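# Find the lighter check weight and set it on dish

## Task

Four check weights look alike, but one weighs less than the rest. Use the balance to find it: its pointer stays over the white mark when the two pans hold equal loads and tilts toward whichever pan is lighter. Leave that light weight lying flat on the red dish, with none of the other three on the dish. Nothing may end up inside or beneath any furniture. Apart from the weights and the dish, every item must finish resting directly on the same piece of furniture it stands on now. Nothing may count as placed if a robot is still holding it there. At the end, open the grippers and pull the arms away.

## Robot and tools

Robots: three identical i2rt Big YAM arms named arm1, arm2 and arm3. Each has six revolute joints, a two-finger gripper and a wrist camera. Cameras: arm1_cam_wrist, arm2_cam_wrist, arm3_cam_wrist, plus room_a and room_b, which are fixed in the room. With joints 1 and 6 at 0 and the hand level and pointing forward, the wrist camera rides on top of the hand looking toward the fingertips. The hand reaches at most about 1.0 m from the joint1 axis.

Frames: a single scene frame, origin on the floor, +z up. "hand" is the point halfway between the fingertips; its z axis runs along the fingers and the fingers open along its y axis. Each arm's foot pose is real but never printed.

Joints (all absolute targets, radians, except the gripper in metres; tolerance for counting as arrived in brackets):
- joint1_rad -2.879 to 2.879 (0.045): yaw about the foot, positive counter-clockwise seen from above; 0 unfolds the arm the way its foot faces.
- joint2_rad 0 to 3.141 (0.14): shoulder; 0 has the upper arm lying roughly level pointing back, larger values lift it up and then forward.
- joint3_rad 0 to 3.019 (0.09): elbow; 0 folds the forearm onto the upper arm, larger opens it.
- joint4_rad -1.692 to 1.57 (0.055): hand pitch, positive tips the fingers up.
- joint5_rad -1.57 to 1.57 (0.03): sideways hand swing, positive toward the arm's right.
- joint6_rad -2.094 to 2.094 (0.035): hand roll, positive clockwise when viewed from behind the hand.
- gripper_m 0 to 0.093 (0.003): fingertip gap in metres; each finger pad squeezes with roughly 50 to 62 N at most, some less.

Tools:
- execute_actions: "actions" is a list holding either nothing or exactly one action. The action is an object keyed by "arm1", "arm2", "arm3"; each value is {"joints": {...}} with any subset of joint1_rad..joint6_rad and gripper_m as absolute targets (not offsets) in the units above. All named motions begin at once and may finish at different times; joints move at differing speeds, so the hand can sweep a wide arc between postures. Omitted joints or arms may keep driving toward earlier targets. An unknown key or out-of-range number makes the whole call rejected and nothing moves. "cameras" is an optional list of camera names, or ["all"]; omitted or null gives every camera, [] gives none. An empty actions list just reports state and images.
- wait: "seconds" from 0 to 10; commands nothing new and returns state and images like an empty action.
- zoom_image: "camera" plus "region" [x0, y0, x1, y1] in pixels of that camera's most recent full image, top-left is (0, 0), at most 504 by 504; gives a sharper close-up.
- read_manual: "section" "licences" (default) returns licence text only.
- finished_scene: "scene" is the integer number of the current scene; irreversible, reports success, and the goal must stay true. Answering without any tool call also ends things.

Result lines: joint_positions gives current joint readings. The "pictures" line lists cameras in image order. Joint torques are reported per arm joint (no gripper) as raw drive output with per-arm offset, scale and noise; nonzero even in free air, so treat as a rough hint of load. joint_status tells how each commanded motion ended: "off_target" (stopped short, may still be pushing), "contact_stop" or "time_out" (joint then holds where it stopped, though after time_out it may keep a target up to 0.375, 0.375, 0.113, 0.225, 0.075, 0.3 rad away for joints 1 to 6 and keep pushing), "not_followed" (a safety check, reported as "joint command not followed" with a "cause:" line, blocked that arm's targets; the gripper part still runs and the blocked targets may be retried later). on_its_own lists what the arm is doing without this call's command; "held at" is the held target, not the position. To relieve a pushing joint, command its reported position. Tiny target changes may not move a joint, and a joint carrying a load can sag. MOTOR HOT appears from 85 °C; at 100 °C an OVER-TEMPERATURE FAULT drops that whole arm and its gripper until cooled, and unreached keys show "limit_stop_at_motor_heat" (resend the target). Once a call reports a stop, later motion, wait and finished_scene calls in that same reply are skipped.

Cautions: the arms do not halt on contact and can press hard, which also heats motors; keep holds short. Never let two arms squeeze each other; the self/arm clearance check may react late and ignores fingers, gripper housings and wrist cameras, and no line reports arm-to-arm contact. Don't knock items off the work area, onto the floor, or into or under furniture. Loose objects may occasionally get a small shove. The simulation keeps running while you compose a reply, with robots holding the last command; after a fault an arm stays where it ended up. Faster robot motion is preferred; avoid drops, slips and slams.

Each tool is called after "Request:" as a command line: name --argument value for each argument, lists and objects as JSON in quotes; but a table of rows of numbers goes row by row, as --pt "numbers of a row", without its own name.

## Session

Request:
execute_actions --actions '[]'

Scene clock: 0.00 s.
Joint torques (N m, as the arm reports them, + toward a larger angle): no reading
Motor temperatures (°C, as the motors report them): arm1=[24 29 26 25 26 27] | arm2=[27 29 28 27 24 26] | arm3=[23 27 29 23 24 24]
arm1.joint_positions: joint1_rad=+0.139 joint2_rad=+0.412 joint3_rad=+1.463 joint4_rad=-1.143 joint5_rad=-0.100 joint6_rad=+0.221 gripper_m=+0.095
arm1.joint_status: not commanded
arm1.hand: x=+0.3106 y=-0.8049 z=+1.4050 quat_wxyz=(-0.576, +0.237, -0.699, -0.352) (m; scene frame)
arm2.joint_positions: joint1_rad=+0.453 joint2_rad=+0.526 joint3_rad=+1.312 joint4_rad=-1.409 joint5_rad=-0.023 joint6_rad=+0.328 gripper_m=+0.094
arm2.joint_status: not commanded
arm2.hand: x=-0.3073 y=+0.0925 z=+1.4290 quat_wxyz=(-0.415, +0.045, -0.892, -0.174) (m; scene frame)
arm3.joint_positions: joint1_rad=+0.404 joint2_rad=+0.558 joint3_rad=+1.327 joint4_rad=-1.260 joint5_rad=-0.022 joint6_rad=+0.077 gripper_m=+0.095
arm3.joint_status: not commanded
arm3.hand: x=+0.4829 y=+0.8393 z=+1.3899 quat_wxyz=(-0.510, -0.155, -0.845, +0.041) (m; scene frame)
pictures: arm1_cam_wrist, arm2_cam_wrist, arm3_cam_wrist, room_a, room_b
Images, in order (width x height): arm1_cam_wrist 504x504, arm2_cam_wrist 504x504, arm3_cam_wrist 504x504, room_a 896x504, room_b 896x504.

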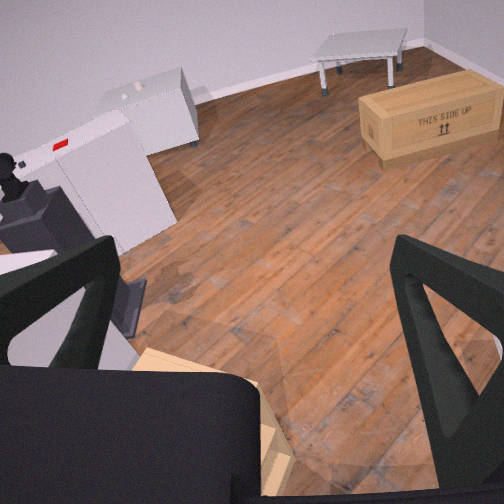

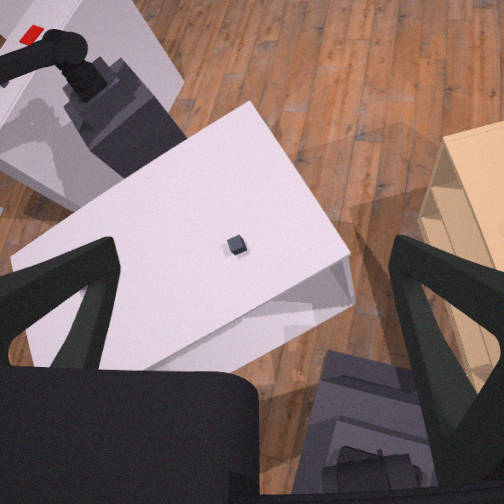

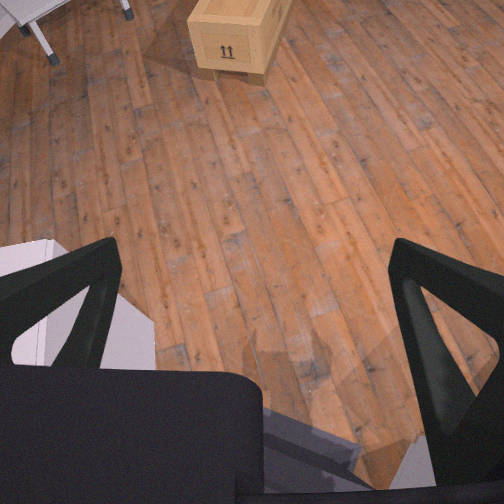

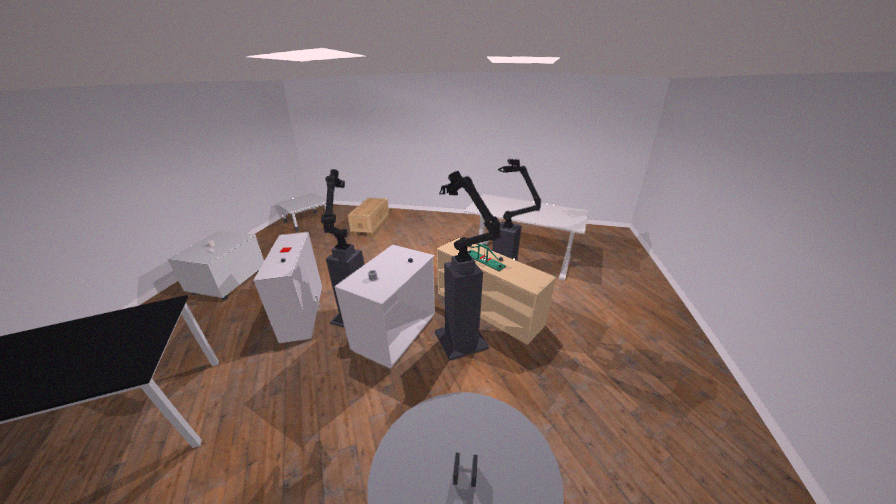

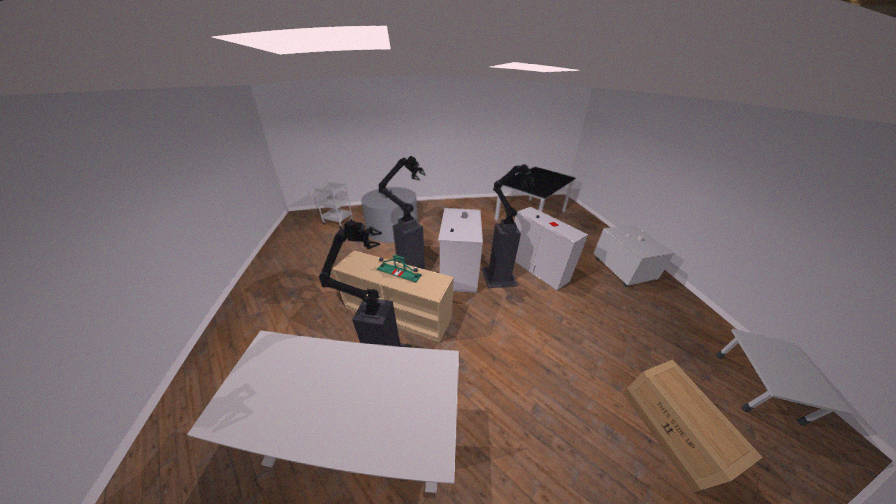

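Request:
zoom_image --camera "room_b" --region '[360, 225, 450, 295]'

Region (360, 225, 450, 295) of room_b's 896x504 image, scaled by 5.600, with more detail than that image has.

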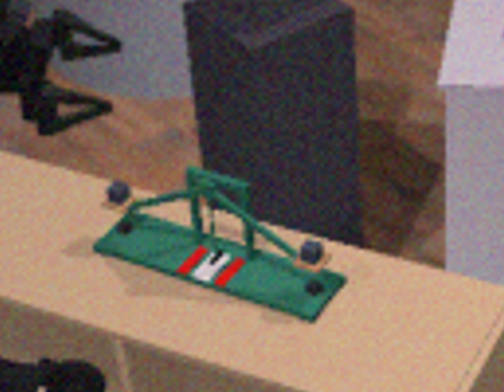

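Request:
execute_actions --actions '[{"arm1":{"joints":{"joint1_rad":1.23,"joint2_rad":2.015,"joint3_rad":1.97,"joint4_rad":-1.47,"joint5_rad":0,"joint6_rad":1.46}},"arm2":{"joints":{"joint1_rad":0.88,"joint2_rad":1.67,"joint3_rad":1.13,"joint4_rad":-0.95,"joint5_rad":0,"joint6_rad":0}},"arm3":{"joints":{"joint1_rad":2.1,"joint2_rad":1.3,"joint3_rad":1.2,"joint4_rad":-0.9,"joint5_rad":0,"joint6_rad":0}}}]'

Scene clock: 13.60 s.
Joint torques (N m, as the arm reports them, + toward a larger angle): arm1=[ -2.33 -26.26  10.88   0.45   0.11   0.09] | arm2=[  1.22 -11.71   7.09   1.19   0.12  -0.23] | arm3=[ 0.92 -9.97 10.09  1.64 -0.06 -0.12]
Motor temperatures (°C, as the motors report them): arm1=[24 30 27 25 26 27] | arm2=[27 29 30 27 24 26] | arm3=[23 27 31 23 24 24]
arm1.joint_positions: joint1_rad=+1.241 joint2_rad=+2.031 joint3_rad=+1.945 joint4_rad=-1.463 joint5_rad=-0.002 joint6_rad=+1.444 gripper_m=+0.095
arm1.joint_status: all done
arm1.hand: x=+0.0374 y=-0.3070 z=+0.9077 quat_wxyz=(-0.002, +0.215, -0.977, -0.008) (m; scene frame)
arm2.joint_positions: joint1_rad=+0.873 joint2_rad=+1.673 joint3_rad=+1.134 joint4_rad=-0.960 joint5_rad=-0.001 joint6_rad=+0.015 gripper_m=+0.094
arm2.joint_status: all done
arm2.hand: x=-0.1764 y=+0.3588 z=+0.9787 quat_wxyz=(-0.025, +0.400, -0.916, -0.016) (m; scene frame)
arm3.joint_positions: joint1_rad=+2.099 joint2_rad=+1.310 joint3_rad=+1.189 joint4_rad=-0.917 joint5_rad=-0.001 joint6_rad=+0.011 gripper_m=+0.095
arm3.joint_status: all done
arm3.hand: x=+0.3460 y=+1.3918 z=+1.1140 quat_wxyz=(-0.203, +0.617, -0.739, -0.176) (m; scene frame)
pictures: arm1_cam_wrist, arm2_cam_wrist, arm3_cam_wrist, room_a, room_b
Images, in order (width x height): arm1_cam_wrist 504x504, arm2_cam_wrist 504x504, arm3_cam_wrist 504x504, room_a 896x504, room_b 896x504.

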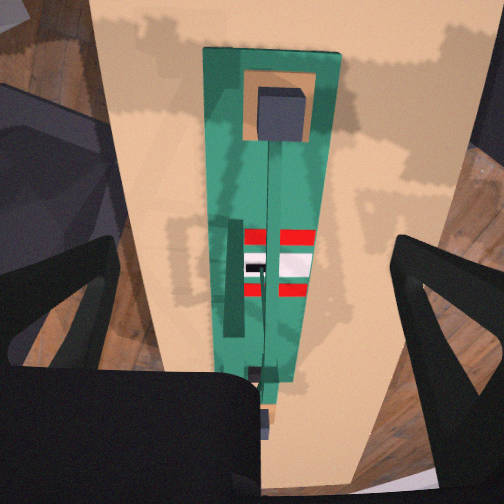

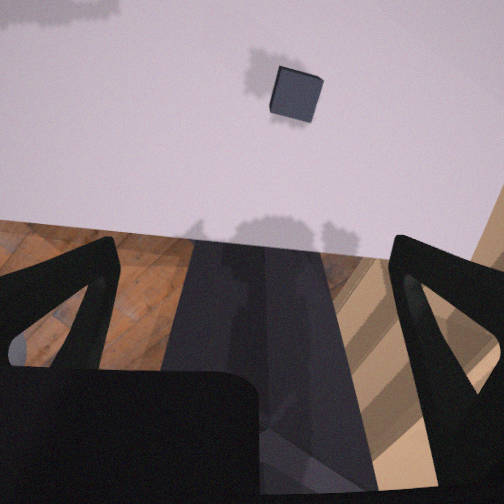

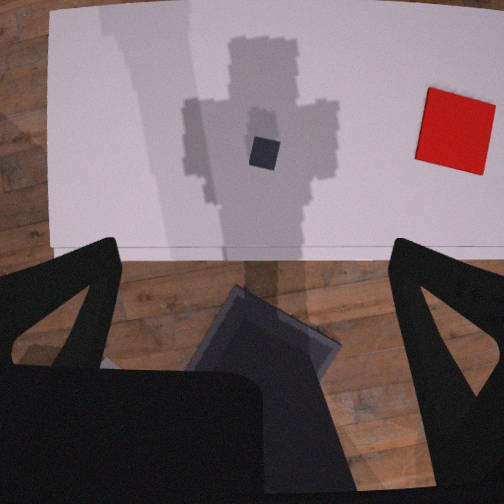

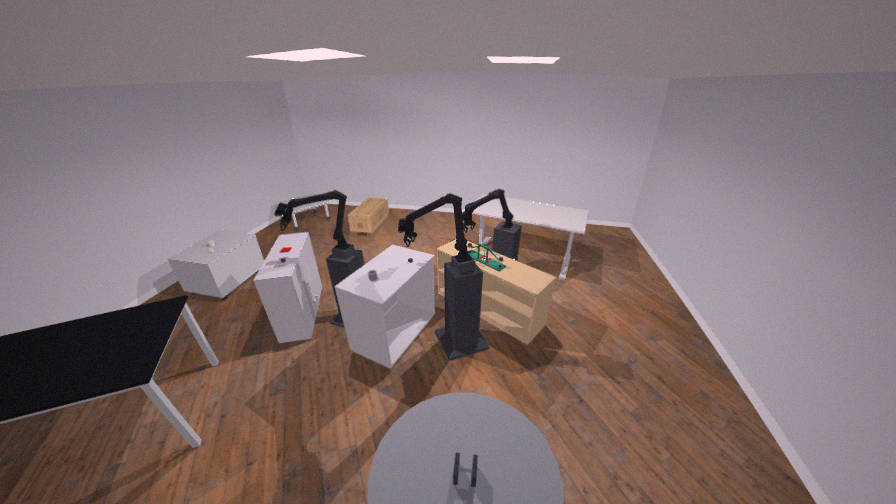

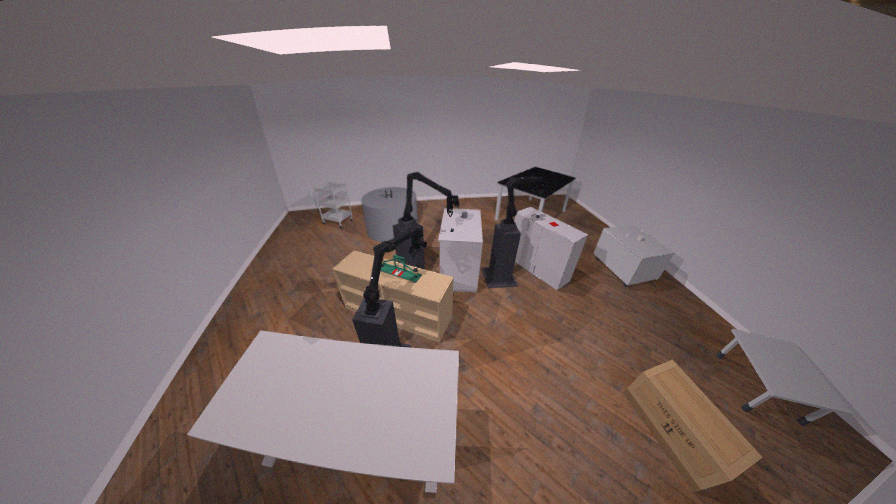

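Request:
execute_actions --actions '[{"arm1":{"joints":{"joint2_rad":2.078,"joint3_rad":1.70,"joint4_rad":-1.15,"joint6_rad":1.50}},"arm2":{"joints":{"joint1_rad":0.812,"joint2_rad":2.015,"joint3_rad":1.19,"joint4_rad":-0.695,"joint6_rad":0.23}},"arm3":{"joints":{"joint1_rad":2.08,"joint2_rad":2.02,"joint3_rad":1.565,"joint4_rad":-1.09,"joint6_rad":0.22}}}]' --cameras '["arm1_cam_wrist","arm2_cam_wrist","arm3_cam_wrist"]'

Scene clock: 25.27 s.
Joint torques (N m, as the arm reports them, + toward a larger angle): arm1=[ -2.31 -26.12   8.72   1.09   0.11   0.11] | arm2=[  0.2  -14.72   7.56   1.1    0.2    0.03] | arm3=[ -0.11 -17.95   9.57   0.03  -0.02   0.15]
Motor temperatures (°C, as the motors report them): arm1=[24 31 28 25 26 27] | arm2=[27 29 31 27 24 26] | arm3=[23 28 33 23 24 24]
arm1.joint_positions: joint1_rad=+1.241 joint2_rad=+2.093 joint3_rad=+1.690 joint4_rad=-1.159 joint5_rad=-0.002 joint6_rad=+1.484 gripper_m=+0.095
arm1.joint_status: all done
arm1.hand: x=+0.0426 y=-0.3208 z=+0.7758 quat_wxyz=(-0.002, +0.196, -0.981, -0.001) (m; scene frame)
arm2.joint_positions: joint1_rad=+0.816 joint2_rad=+2.020 joint3_rad=+1.164 joint4_rad=-0.706 joint5_rad=-0.001 joint6_rad=+0.215 gripper_m=+0.094
arm2.joint_status: all done
arm2.hand: x=-0.1401 y=+0.3582 z=+0.8271 quat_wxyz=(+0.004, +0.279, -0.960, -0.002) (m; scene frame)
arm3.joint_positions: joint1_rad=+2.093 joint2_rad=+2.027 joint3_rad=+1.540 joint4_rad=-1.077 joint5_rad=-0.001 joint6_rad=+0.208 gripper_m=+0.095
arm3.joint_status: all done
arm3.hand: x=+0.3650 y=+1.4877 z=+0.8756 quat_wxyz=(-0.005, +0.560, -0.828, -0.008) (m; scene frame)
pictures: arm1_cam_wrist, arm2_cam_wrist, arm3_cam_wrist
Images, in order (width x height): arm1_cam_wrist 504x504, arm2_cam_wrist 504x504, arm3_cam_wrist 504x504.

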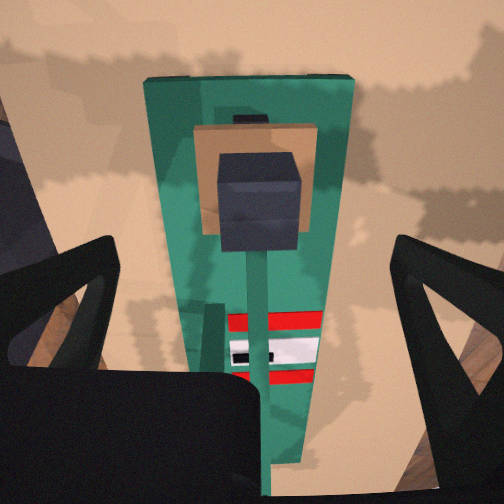

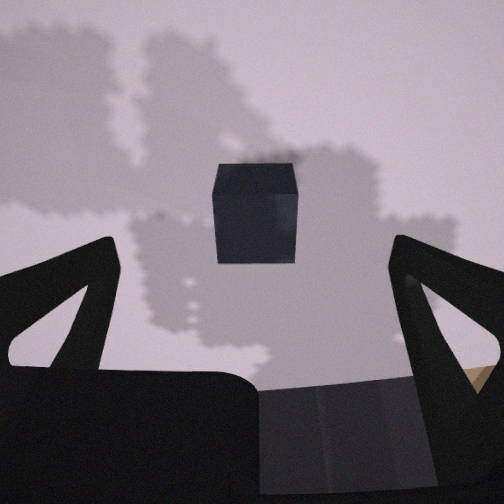

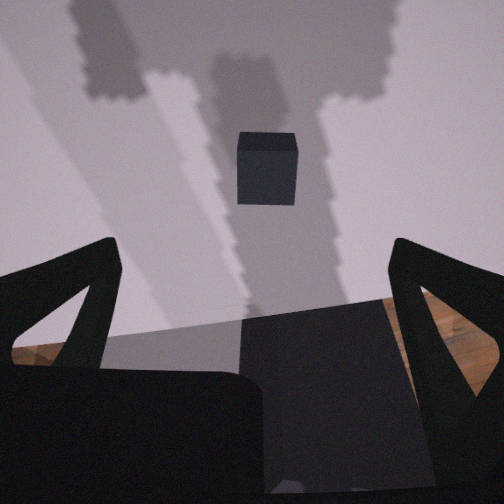

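Request:
execute_actions --actions '[{"arm1":{"joints":{"joint1_rad":1.22,"joint2_rad":2.15,"joint4_rad":-1.122,"gripper_m":0.06}},"arm2":{"joints":{"joint2_rad":2.088,"joint4_rad":-0.625,"gripper_m":0.06}},"arm3":{"joints":{"joint1_rad":2.074,"joint2_rad":2.128,"joint3_rad":1.483,"joint4_rad":-0.885,"gripper_m":0.065}}}]' --cameras '["arm1_cam_wrist","arm2_cam_wrist","arm3_cam_wrist"]'

Scene clock: 31.53 s.
Joint torques (N m, as the arm reports them, + toward a larger angle): arm1=[ -2.5  -24.16   8.41   1.     0.11   0.11] | arm2=[  0.18 -14.4    7.32   1.08   0.16   0.01] | arm3=[ -0.1  -19.14   7.8    0.88   0.02   0.18]
Motor temperatures (°C, as the motors report them): arm1=[24 32 28 25 26 27] | arm2=[27 30 31 27 24 26] | arm3=[23 29 33 23 24 24]
arm1.joint_positions: joint1_rad=+1.233 joint2_rad=+2.148 joint3_rad=+1.690 joint4_rad=-1.130 joint5_rad=-0.002 joint6_rad=+1.485 gripper_m=+0.060
arm1.joint_status: all done
arm1.hand: x=+0.0477 y=-0.3189 z=+0.7427 quat_wxyz=(-0.004, +0.191, -0.981, +0.012) (m; scene frame)
arm2.joint_positions: joint1_rad=+0.816 joint2_rad=+2.082 joint3_rad=+1.164 joint4_rad=-0.637 joint5_rad=-0.001 joint6_rad=+0.215 gripper_m=+0.060
arm2.joint_status: all done
arm2.hand: x=-0.1388 y=+0.3598 z=+0.7975 quat_wxyz=(+0.001, +0.279, -0.960, -0.004) (m; scene frame)
arm3.joint_positions: joint1_rad=+2.086 joint2_rad=+2.141 joint3_rad=+1.469 joint4_rad=-0.902 joint5_rad=-0.001 joint6_rad=+0.208 gripper_m=+0.065
arm3.joint_status: all done
arm3.hand: x=+0.3676 y=+1.4809 z=+0.7884 quat_wxyz=(-0.001, +0.558, -0.830, -0.004) (m; scene frame)
pictures: arm1_cam_wrist, arm2_cam_wrist, arm3_cam_wrist
Images, in order (width x height): arm1_cam_wrist 504x504, arm2_cam_wrist 504x504, arm3_cam_wrist 504x504.

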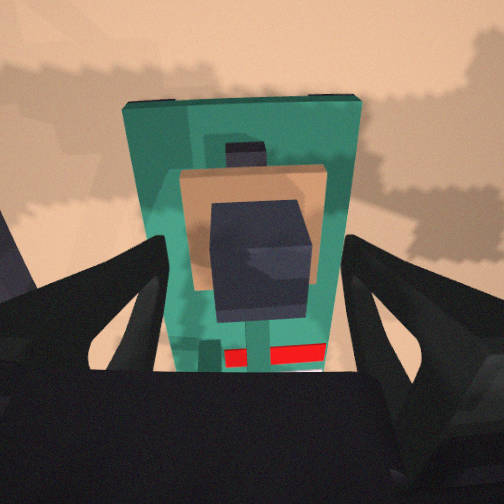

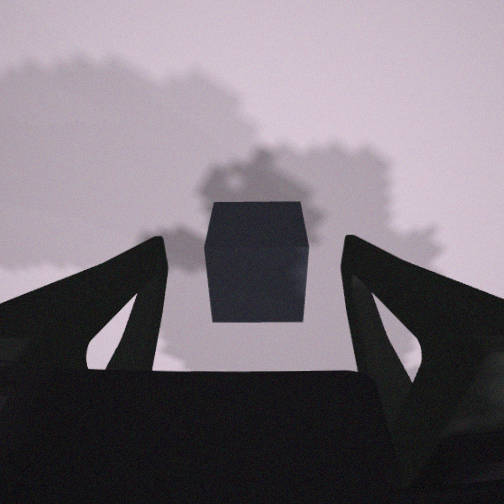

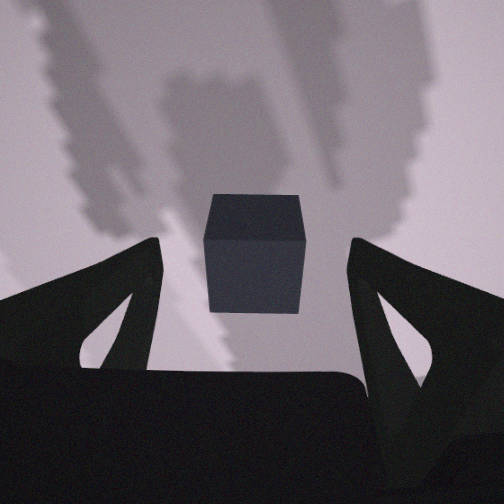

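Request:
execute_actions --actions '[{"arm1":{"joints":{"gripper_m":0.02}},"arm2":{"joints":{"gripper_m":0.02}},"arm3":{"joints":{"gripper_m":0.02}}}]' --cameras '[]'

Request:
execute_actions --actions '[{"arm1":{"joints":{"joint2_rad":1.97,"joint4_rad":-1.24}},"arm2":{"joints":{"joint2_rad":2.0,"joint3_rad":1.4,"joint4_rad":-0.9,"joint6_rad":-0.2}},"arm3":{"joints":{"joint2_rad":2.08,"joint3_rad":1.65,"joint4_rad":-1.08}}}]' --cameras '["arm1_cam_wrist","arm2_cam_wrist","arm3_cam_wrist"]'

Scene clock: 39.67 s.
Joint torques (N m, as the arm reports them, + toward a larger angle): arm1=[ -2.09 -24.78   8.5    1.07   0.08   0.11] | arm2=[ -0.25 -14.     7.17   1.21   0.14   0.02] | arm3=[  0.1  -18.94   7.88   0.91  -0.01   0.15]
Motor temperatures (°C, as the motors report them): arm1=[24 32 28 25 26 27] | arm2=[27 30 31 27 24 26] | arm3=[23 30 33 23 24 24]
arm1.joint_positions: joint1_rad=+1.233 joint2_rad=+2.148 joint3_rad=+1.690 joint4_rad=-1.130 joint5_rad=-0.001 joint6_rad=+1.485 gripper_m=+0.030
arm1.joint_status: gripper_m off_target (ended at +0.030, target +0.020)
arm1.hand: x=+0.0479 y=-0.3188 z=+0.7427 quat_wxyz=(-0.004, +0.191, -0.982, +0.012) (m; scene frame)
arm2.joint_positions: joint1_rad=+0.816 joint2_rad=+2.082 joint3_rad=+1.164 joint4_rad=-0.636 joint5_rad=+0.000 joint6_rad=+0.216 gripper_m=+0.029
arm2.joint_status: gripper_m off_target (ended at +0.029, target +0.020)
arm2.hand: x=-0.1387 y=+0.3598 z=+0.7975 quat_wxyz=(+0.000, +0.279, -0.960, -0.004) (m; scene frame)
arm3.joint_positions: joint1_rad=+2.086 joint2_rad=+2.141 joint3_rad=+1.469 joint4_rad=-0.902 joint5_rad=-0.001 joint6_rad=+0.208 gripper_m=+0.030
arm3.joint_status: gripper_m off_target (ended at +0.030, target +0.020)
arm3.hand: x=+0.3676 y=+1.4811 z=+0.7884 quat_wxyz=(-0.002, +0.557, -0.830, -0.005) (m; scene frame)
pictures: none
No camera images: the call's "cameras" was empty. Leave "cameras" out to get every camera's image.

Scene clock: 41.13 s.
Joint torques (N m, as the arm reports them, + toward a larger angle): arm1=[ -2.4  -23.55   9.53   0.52   0.08   0.1 ] | arm2=[  0.02 -14.35   8.89   0.33   0.08  -0.24] | arm3=[ -0.44 -19.18  10.66  -0.11  -0.02   0.14]
Motor temperatures (°C, as the motors report them): arm1=[24 32 28 25 26 27] | arm2=[27 30 31 27 24 26] | arm3=[23 30 33 23 24 24]
arm1.joint_positions: joint1_rad=+1.232 joint2_rad=+1.972 joint3_rad=+1.687 joint4_rad=-1.233 joint5_rad=-0.001 joint6_rad=+1.485 gripper_m=+0.030
arm1.joint_status: all done
arm1.hand: x=+0.0508 y=-0.3298 z=+0.8465 quat_wxyz=(+0.000, +0.191, -0.981, -0.023) (m; scene frame)
arm2.joint_positions: joint1_rad=+0.816 joint2_rad=+1.988 joint3_rad=+1.375 joint4_rad=-0.890 joint5_rad=+0.000 joint6_rad=-0.184 gripper_m=+0.029
arm2.joint_status: all done
arm2.hand: x=-0.0918 y=+0.4052 z=+0.9024 quat_wxyz=(-0.025, +0.464, -0.886, -0.012) (m; scene frame)
arm3.joint_positions: joint1_rad=+2.086 joint2_rad=+2.086 joint3_rad=+1.615 joint4_rad=-1.065 joint5_rad=-0.001 joint6_rad=+0.208 gripper_m=+0.030
arm3.joint_status: all done
arm3.hand: x=+0.3739 y=+1.5143 z=+0.8674 quat_wxyz=(-0.015, +0.557, -0.830, -0.018) (m; scene frame)
pictures: arm1_cam_wrist, arm2_cam_wrist, arm3_cam_wrist
Images, in order (width x height): arm1_cam_wrist 504x504, arm2_cam_wrist 504x504, arm3_cam_wrist 504x504.

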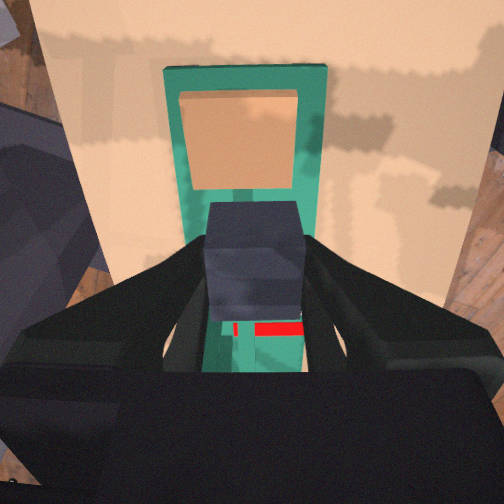

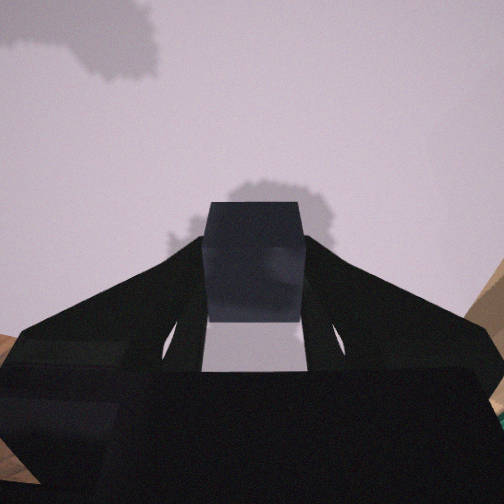

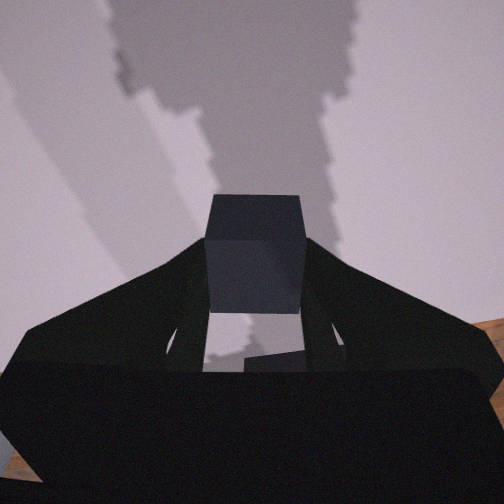

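Request:
execute_actions --actions '[{"arm1":{"joints":{"joint1_rad":-1.1,"joint2_rad":1.93,"joint4_rad":-1.3,"joint6_rad":0}},"arm2":{"joints":{"joint1_rad":-0.497,"joint2_rad":2.24,"joint3_rad":1.735,"joint4_rad":-1.01,"joint6_rad":-0.95}},"arm3":{"joints":{"joint1_rad":1.73,"joint2_rad":2.21,"joint3_rad":1.84,"joint4_rad":-1.17,"joint6_rad":-0.12}}}]'

Scene clock: 47.53 s.
Joint torques (N m, as the arm reports them, + toward a larger angle): arm1=[ -0.57 -26.51   9.59   0.48  -0.08  -0.19] | arm2=[  0.74 -19.07   8.95   0.26  -0.09  -0.24] | arm3=[  0.22 -22.09  11.53  -0.29  -0.12  -0.1 ]
Motor temperatures (°C, as the motors report them): arm1=[24 33 29 25 26 27] | arm2=[27 30 31 27 24 26] | arm3=[23 30 34 23 24 24]
arm1.joint_positions: joint1_rad=-1.112 joint2_rad=+1.967 joint3_rad=+1.687 joint4_rad=-1.292 joint5_rad=+0.002 joint6_rad=+0.016 gripper_m=+0.030
arm1.joint_status: all done
arm1.hand: x=+0.7612 y=-1.1883 z=+0.8594 quat_wxyz=(-0.004, -0.243, -0.970, +0.002) (m; scene frame)
arm2.joint_positions: joint1_rad=-0.509 joint2_rad=+2.252 joint3_rad=+1.717 joint4_rad=-1.000 joint5_rad=+0.003 joint6_rad=-0.935 gripper_m=+0.029
arm2.joint_status: all done
arm2.hand: x=+0.0611 y=-0.3310 z=+0.8608 quat_wxyz=(-0.005, +0.194, -0.981, +0.014) (m; scene frame)
arm3.joint_positions: joint1_rad=+1.738 joint2_rad=+2.231 joint3_rad=+1.793 joint4_rad=-1.154 joint5_rad=+0.000 joint6_rad=-0.108 gripper_m=+0.030
arm3.joint_status: all done
arm3.hand: x=+0.5903 y=+1.4680 z=+0.8393 quat_wxyz=(+0.007, +0.544, -0.839, -0.001) (m; scene frame)
pictures: arm1_cam_wrist, arm2_cam_wrist, arm3_cam_wrist, room_a, room_b
Images, in order (width x height): arm1_cam_wrist 504x504, arm2_cam_wrist 504x504, arm3_cam_wrist 504x504, room_a 896x504, room_b 896x504.

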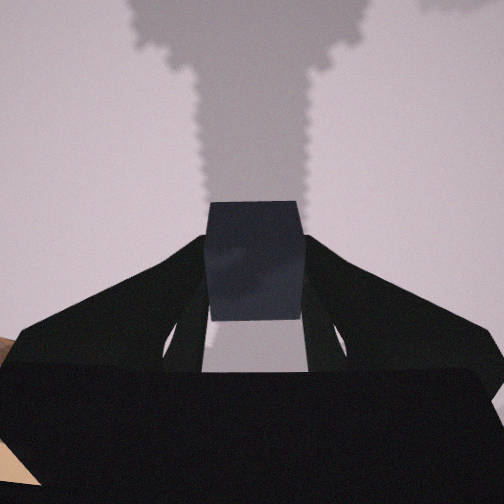

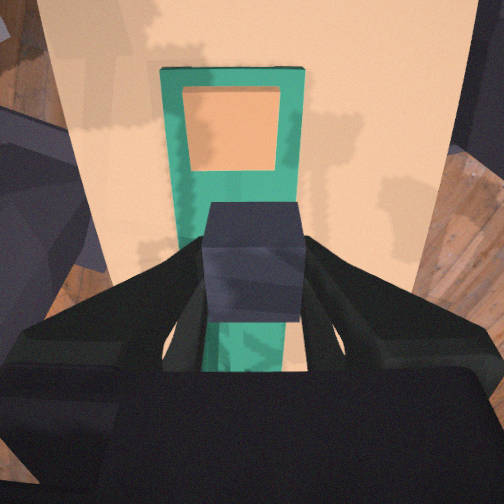

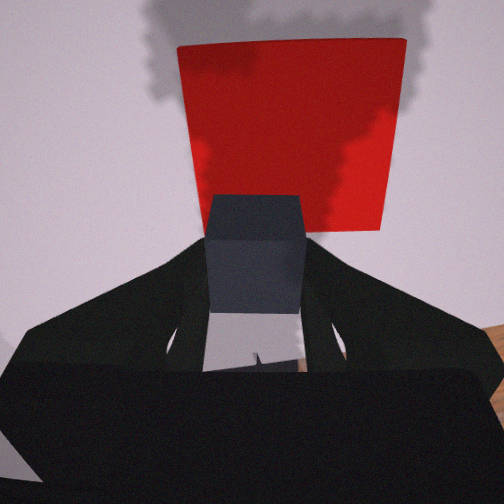

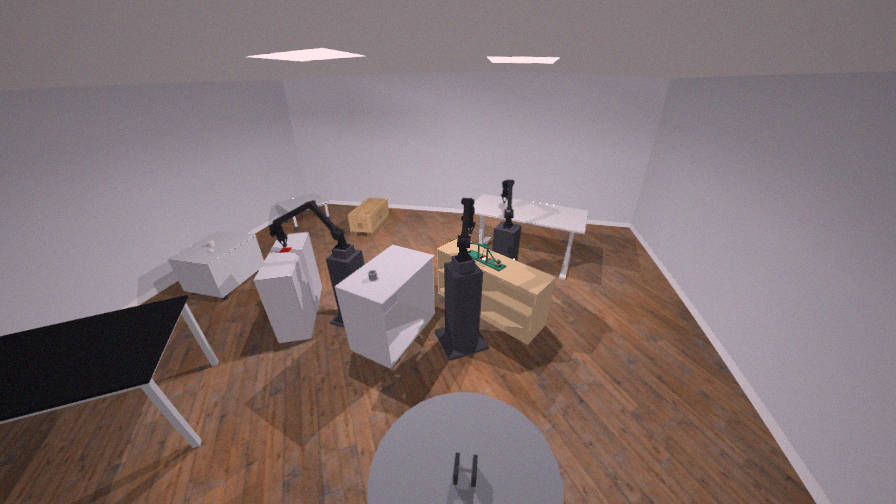

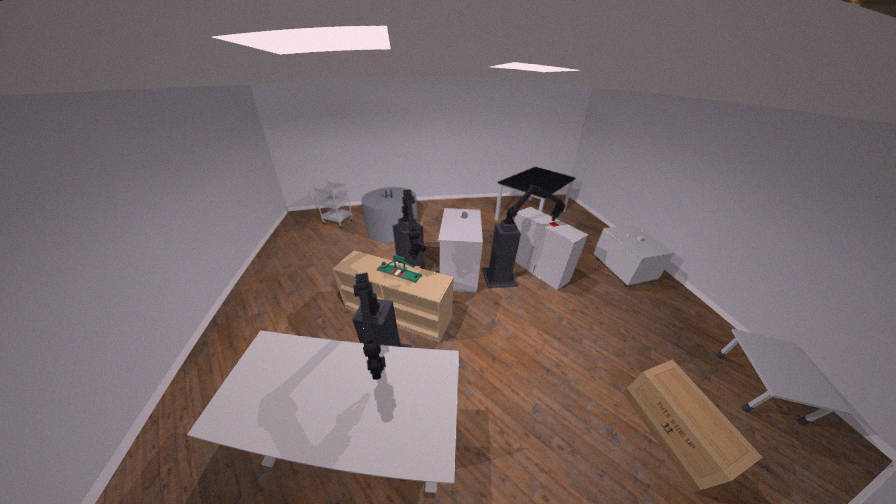

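Request:
execute_actions --actions '[{"arm1":{"joints":{"joint2_rad":2.08,"joint4_rad":-1.16}},"arm2":{"joints":{"joint1_rad":-0.487,"joint2_rad":2.375,"joint4_rad":-0.89}},"arm3":{"joints":{"joint1_rad":1.705,"joint2_rad":2.275,"joint4_rad":-1.05,"joint6_rad":-0.17}}}]' --cameras '["arm1_cam_wrist","arm2_cam_wrist","arm3_cam_wrist","room_a"]'

Request:
zoom_image --camera "room_a" --region '[450, 170, 570, 280]'

Scene clock: 56.20 s.
Joint torques (N m, as the arm reports them, + toward a larger angle): arm1=[ -0.64 -27.4    9.37   1.05  -0.08  -0.21] | arm2=[  0.72 -19.98   8.15   1.22  -0.1   -0.2 ] | arm3=[  0.39 -21.33  11.32   0.79  -0.1   -0.11]
Motor temperatures (°C, as the motors report them): arm1=[24 33 29 25 26 27] | arm2=[27 31 32 27 24 26] | arm3=[23 31 35 23 24 24]
arm1.joint_positions: joint1_rad=-1.112 joint2_rad=+2.112 joint3_rad=+1.684 joint4_rad=-1.167 joint5_rad=+0.002 joint6_rad=+0.016 gripper_m=+0.030
arm1.joint_status: all done
arm1.hand: x=+0.7790 y=-1.1975 z=+0.7729 quat_wxyz=(+0.007, -0.243, -0.970, +0.000) (m; scene frame)
arm2.joint_positions: joint1_rad=-0.501 joint2_rad=+2.391 joint3_rad=+1.717 joint4_rad=-0.901 joint5_rad=+0.003 joint6_rad=-0.935 gripper_m=+0.029
arm2.joint_status: all done
arm2.hand: x=+0.0559 y=-0.3227 z=+0.7745 quat_wxyz=(+0.010, +0.198, -0.980, +0.001) (m; scene frame)
arm3.joint_positions: joint1_rad=+1.711 joint2_rad=+2.290 joint3_rad=+1.796 joint4_rad=-1.067 joint5_rad=+0.000 joint6_rad=-0.158 gripper_m=+0.030
arm3.joint_status: all done
arm3.hand: x=+0.6118 y=+1.4700 z=+0.8025 quat_wxyz=(-0.007, +0.553, -0.833, -0.007) (m; scene frame)
pictures: arm1_cam_wrist, arm2_cam_wrist, arm3_cam_wrist, room_a
Images, in order (width x height): arm1_cam_wrist 504x504, arm2_cam_wrist 504x504, arm3_cam_wrist 504x504, room_a 896x504.

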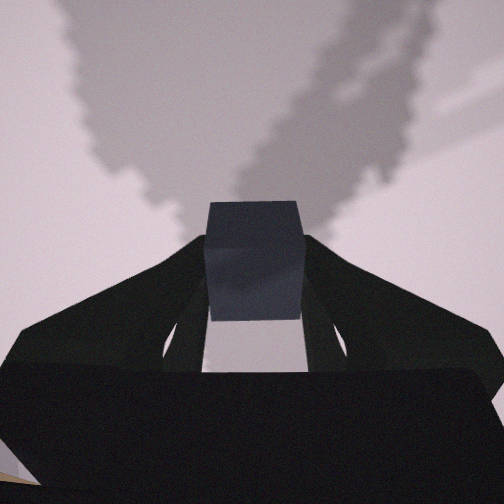

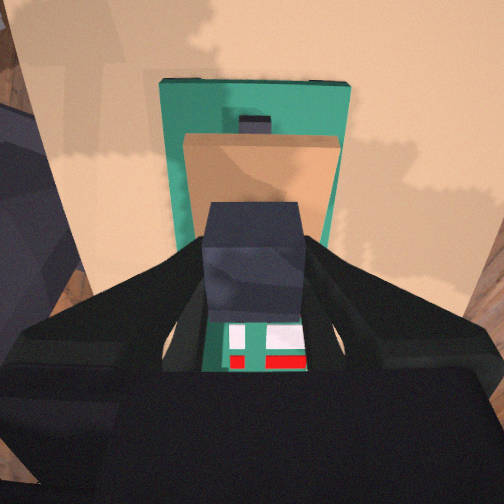

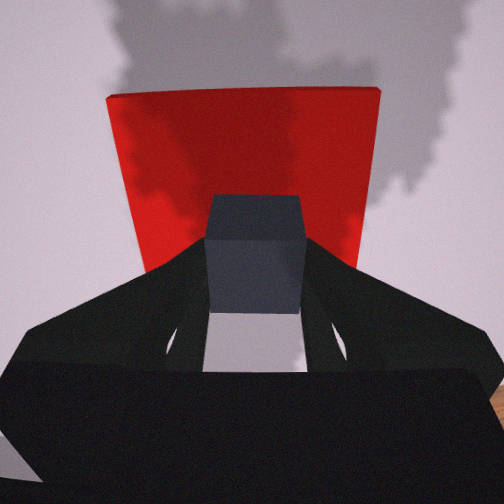

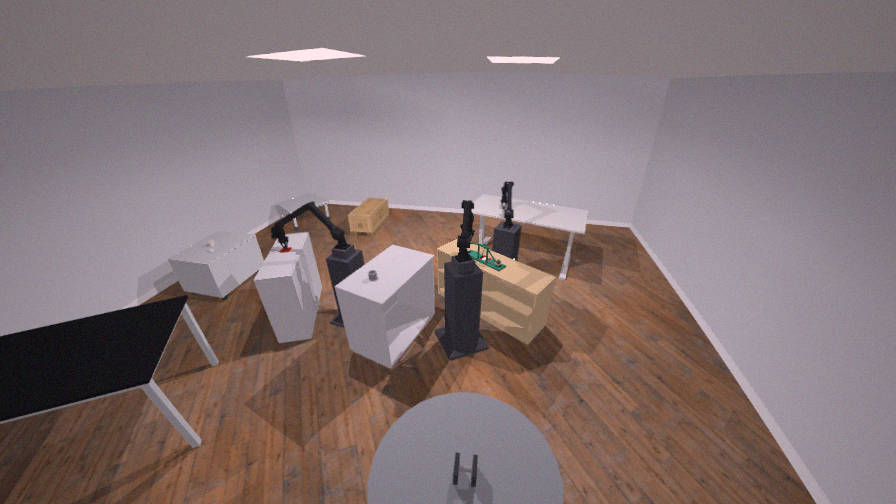

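Region (450, 170, 570, 280) of room_a's 896x504 image, scaled by 4.200, with more detail than that image has; it fills the top 462 rows of this view, and the rest is white.

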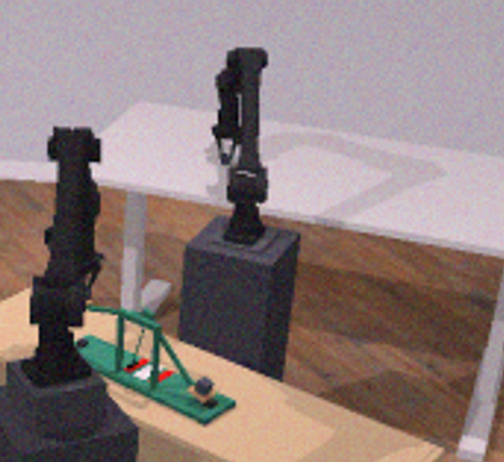

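Request:
execute_actions --actions '[{"arm1":{"joints":{"joint2_rad":2.14,"joint4_rad":-1.13}},"arm2":{"joints":{"joint1_rad":-0.512,"joint2_rad":2.47,"joint4_rad":-0.795}}}]' --cameras '["arm1_cam_wrist","arm2_cam_wrist"]'

Scene clock: 59.27 s.
Joint torques (N m, as the arm reports them, + toward a larger angle): arm1=[ -0.64 -23.64   9.29   1.09  -0.05  -0.21] | arm2=[ -0.19 -18.88   7.64   0.99  -0.08  -0.17] | arm3=[  0.43 -21.87  11.18   0.9   -0.09  -0.13]
Motor temperatures (°C, as the motors report them): arm1=[24 33 29 25 26 27] | arm2=[27 31 32 27 24 26] | arm3=[23 31 35 23 24 24]
arm1.joint_positions: joint1_rad=-1.111 joint2_rad=+2.128 joint3_rad=+1.684 joint4_rad=-1.136 joint5_rad=+0.001 joint6_rad=+0.015 gripper_m=+0.030
arm1.joint_status: all done
arm1.hand: x=+0.7841 y=-1.1997 z=+0.7631 quat_wxyz=(+0.000, -0.242, -0.970, +0.001) (m; scene frame)
arm2.joint_positions: joint1_rad=-0.508 joint2_rad=+2.460 joint3_rad=+1.717 joint4_rad=-0.803 joint5_rad=+0.004 joint6_rad=-0.937 gripper_m=+0.029
arm2.joint_status: all done
arm2.hand: x=+0.0558 y=-0.3290 z=+0.7318 quat_wxyz=(-0.001, +0.195, -0.981, +0.011) (m; scene frame)
arm3.joint_positions: joint1_rad=+1.711 joint2_rad=+2.290 joint3_rad=+1.796 joint4_rad=-1.067 joint5_rad=+0.000 joint6_rad=-0.158 gripper_m=+0.030
arm3.joint_status: not commanded
arm3.hand: x=+0.6118 y=+1.4700 z=+0.8025 quat_wxyz=(-0.007, +0.553, -0.833, -0.007) (m; scene frame)
pictures: arm1_cam_wrist, arm2_cam_wrist
Images, in order (width x height): arm1_cam_wrist 504x504, arm2_cam_wrist 504x504.

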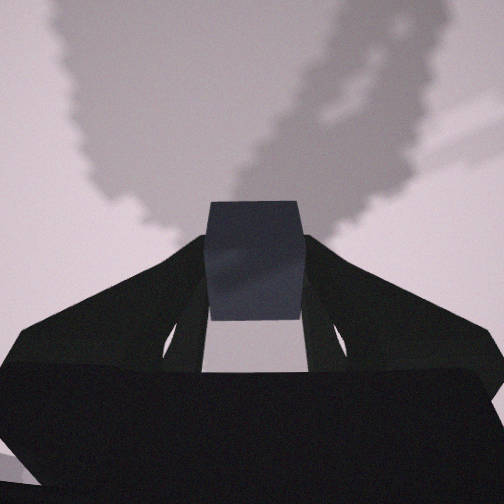

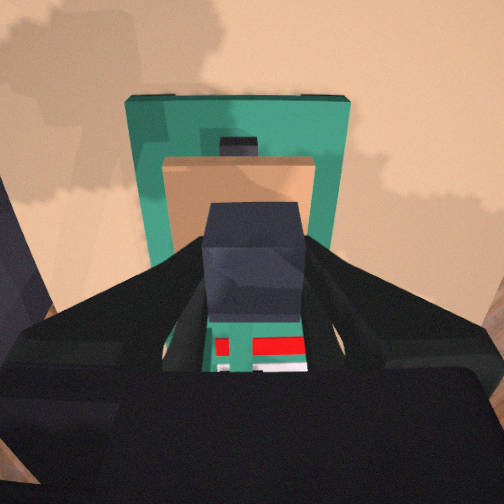

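Request:
execute_actions --actions '[{"arm1":{"joints":{"joint2_rad":2.16}},"arm2":{"joints":{"gripper_m":0.085}}}]' --cameras '["arm2_cam_wrist"]'

Scene clock: 61.97 s.
Joint torques (N m, as the arm reports them, + toward a larger angle): arm1=[ -0.64 -21.8    9.29   1.09  -0.05  -0.21] | arm2=[  0.06 -18.13   7.65   0.98  -0.07  -0.23] | arm3=[  0.35 -22.15  11.33   0.83  -0.1   -0.1 ]
Motor temperatures (°C, as the motors report them): arm1=[24 33 29 25 26 27] | arm2=[27 32 32 27 24 26] | arm3=[23 32 36 23 24 24]
arm1.joint_positions: joint1_rad=-1.111 joint2_rad=+2.128 joint3_rad=+1.684 joint4_rad=-1.136 joint5_rad=+0.001 joint6_rad=+0.015 gripper_m=+0.030
arm1.joint_status: all done
arm1.hand: x=+0.7841 y=-1.1997 z=+0.7631 quat_wxyz=(+0.000, -0.242, -0.970, +0.001) (m; scene frame)
arm2.joint_positions: joint1_rad=-0.508 joint2_rad=+2.460 joint3_rad=+1.717 joint4_rad=-0.803 joint5_rad=+0.003 joint6_rad=-0.937 gripper_m=+0.085
arm2.joint_status: all done
arm2.hand: x=+0.0559 y=-0.3290 z=+0.7318 quat_wxyz=(-0.001, +0.195, -0.981, +0.010) (m; scene frame)
arm3.joint_positions: joint1_rad=+1.711 joint2_rad=+2.290 joint3_rad=+1.796 joint4_rad=-1.067 joint5_rad=+0.000 joint6_rad=-0.158 gripper_m=+0.030
arm3.joint_status: not commanded
arm3.hand: x=+0.6118 y=+1.4700 z=+0.8025 quat_wxyz=(-0.007, +0.553, -0.833, -0.007) (m; scene frame)
pictures: arm2_cam_wrist
Images, in order (width x height): arm2_cam_wrist 504x504.

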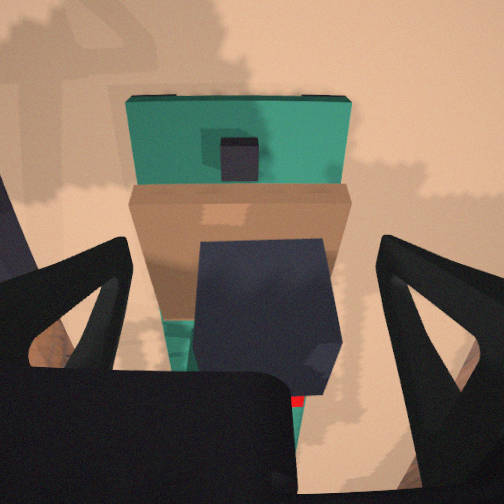

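Request:
execute_actions --actions '[{"arm1":{"joints":{"joint2_rad":2.12,"gripper_m":0.07}},"arm2":{"joints":{"joint1_rad":-0.488,"joint2_rad":2.39,"joint4_rad":-0.872}},"arm3":{"joints":{"joint1_rad":2.03,"joint2_rad":2.235}}}]' --cameras '["arm1_cam_wrist","arm2_cam_wrist","arm3_cam_wrist","room_b"]'

Request:
zoom_image --camera "room_b" --region '[370, 235, 440, 290]'

Scene clock: 76.00 s.
Joint torques (N m, as the arm reports them, + toward a larger angle): arm1=[ -0.65 -25.44   9.29   1.09  -0.05  -0.21] | arm2=[  1.17 -18.25   8.11   0.18  -0.14  -0.18] | arm3=[  2.13 -22.52  11.26   0.8   -0.14  -0.1 ]
Motor temperatures (°C, as the motors report them): arm1=[24 33 29 25 26 27] | arm2=[27 32 32 27 25 26] | arm3=[23 32 36 23 24 24]
arm1.joint_positions: joint1_rad=-1.111 joint2_rad=+2.128 joint3_rad=+1.684 joint4_rad=-1.136 joint5_rad=+0.001 joint6_rad=+0.015 gripper_m=+0.070
arm1.joint_status: all done
arm1.hand: x=+0.7841 y=-1.1997 z=+0.7631 quat_wxyz=(+0.000, -0.242, -0.970, +0.001) (m; scene frame)
arm2.joint_positions: joint1_rad=-0.502 joint2_rad=+2.379 joint3_rad=+1.717 joint4_rad=-0.862 joint5_rad=+0.003 joint6_rad=-0.937 gripper_m=+0.085
arm2.joint_status: all done
arm2.hand: x=+0.0663 y=-0.3300 z=+0.7816 quat_wxyz=(-0.009, +0.198, -0.980, +0.017) (m; scene frame)
arm3.joint_positions: joint1_rad=+2.020 joint2_rad=+2.261 joint3_rad=+1.799 joint4_rad=-1.062 joint5_rad=+0.000 joint6_rad=-0.160 gripper_m=+0.030
arm3.joint_status: all done
arm3.hand: x=+0.4267 y=+1.5566 z=+0.8235 quat_wxyz=(-0.023, +0.676, -0.737, -0.018) (m; scene frame)
pictures: arm1_cam_wrist, arm2_cam_wrist, arm3_cam_wrist, room_b
Images, in order (width x height): arm1_cam_wrist 504x504, arm2_cam_wrist 504x504, arm3_cam_wrist 504x504, room_b 896x504.

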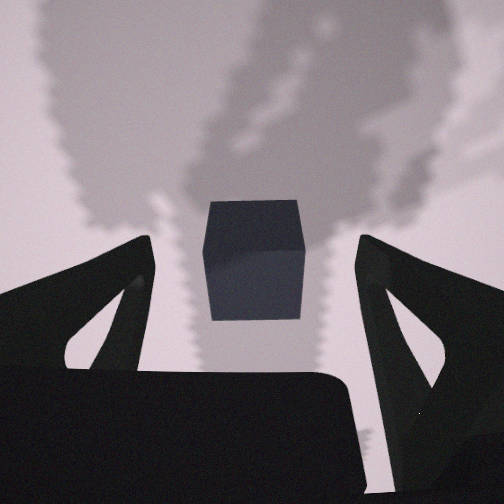

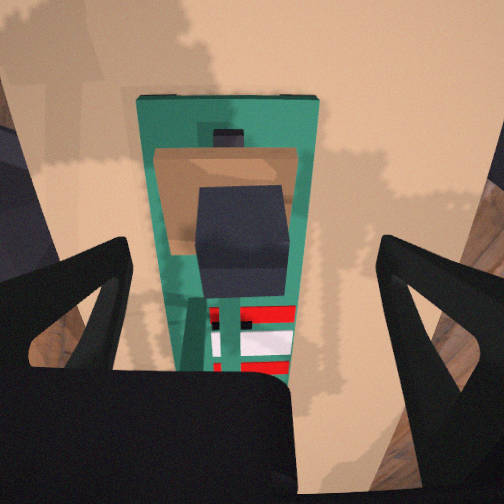

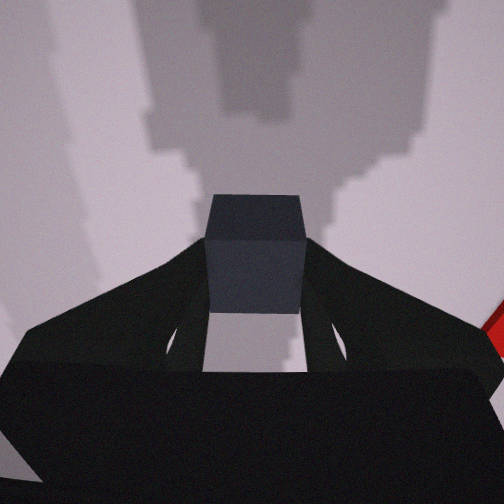

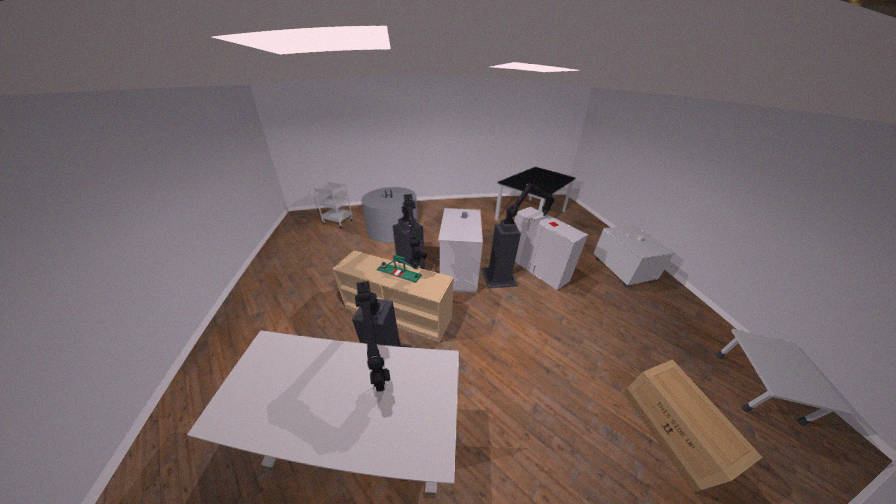

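Region (370, 235, 440, 290) of room_b's 896x504 image, scaled by 7.200, with more detail than that image has; it fills the top 396 rows of this view, and the rest is white.

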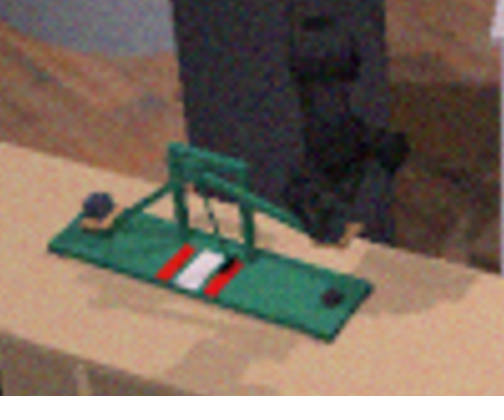

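Request:
execute_actions --actions '[{"arm2":{"joints":{"joint2_rad":2.418,"gripper_m":0.065}},"arm3":{"joints":{"joint2_rad":2.305}}}]' --cameras '["arm2_cam_wrist"]'

Scene clock: 79.03 s.
Joint torques (N m, as the arm reports them, + toward a larger angle): arm1=[ -0.65 -25.5    9.29   1.09  -0.05  -0.21] | arm2=[  1.52 -17.84   7.85   0.09  -0.1   -0.22] | arm3=[  2.13 -21.55  10.76   0.75  -0.14  -0.11]
Motor temperatures (°C, as the motors report them): arm1=[24 33 29 25 26 27] | arm2=[27 32 32 27 25 26] | arm3=[23 33 36 23 24 24]
arm1.joint_positions: joint1_rad=-1.111 joint2_rad=+2.128 joint3_rad=+1.684 joint4_rad=-1.136 joint5_rad=+0.001 joint6_rad=+0.015 gripper_m=+0.070
arm1.joint_status: not commanded
arm1.hand: x=+0.7841 y=-1.1997 z=+0.7631 quat_wxyz=(+0.000, -0.242, -0.970, +0.001) (m; scene frame)
arm2.joint_positions: joint1_rad=-0.502 joint2_rad=+2.399 joint3_rad=+1.717 joint4_rad=-0.862 joint5_rad=+0.003 joint6_rad=-0.937 gripper_m=+0.065
arm2.joint_status: all done
arm2.hand: x=+0.0614 y=-0.3272 z=+0.7691 quat_wxyz=(-0.001, +0.198, -0.980, +0.011) (m; scene frame)
arm3.joint_positions: joint1_rad=+2.020 joint2_rad=+2.314 joint3_rad=+1.801 joint4_rad=-1.061 joint5_rad=+0.000 joint6_rad=-0.160 gripper_m=+0.030
arm3.joint_status: all done
arm3.hand: x=+0.4244 y=+1.5489 z=+0.7905 quat_wxyz=(-0.002, +0.676, -0.737, -0.004) (m; scene frame)
pictures: arm2_cam_wrist
Images, in order (width x height): arm2_cam_wrist 504x504.

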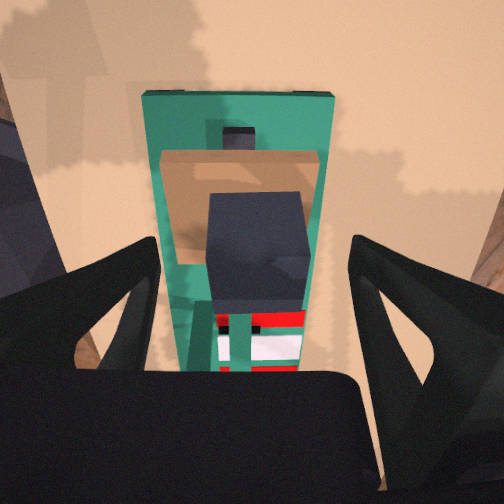

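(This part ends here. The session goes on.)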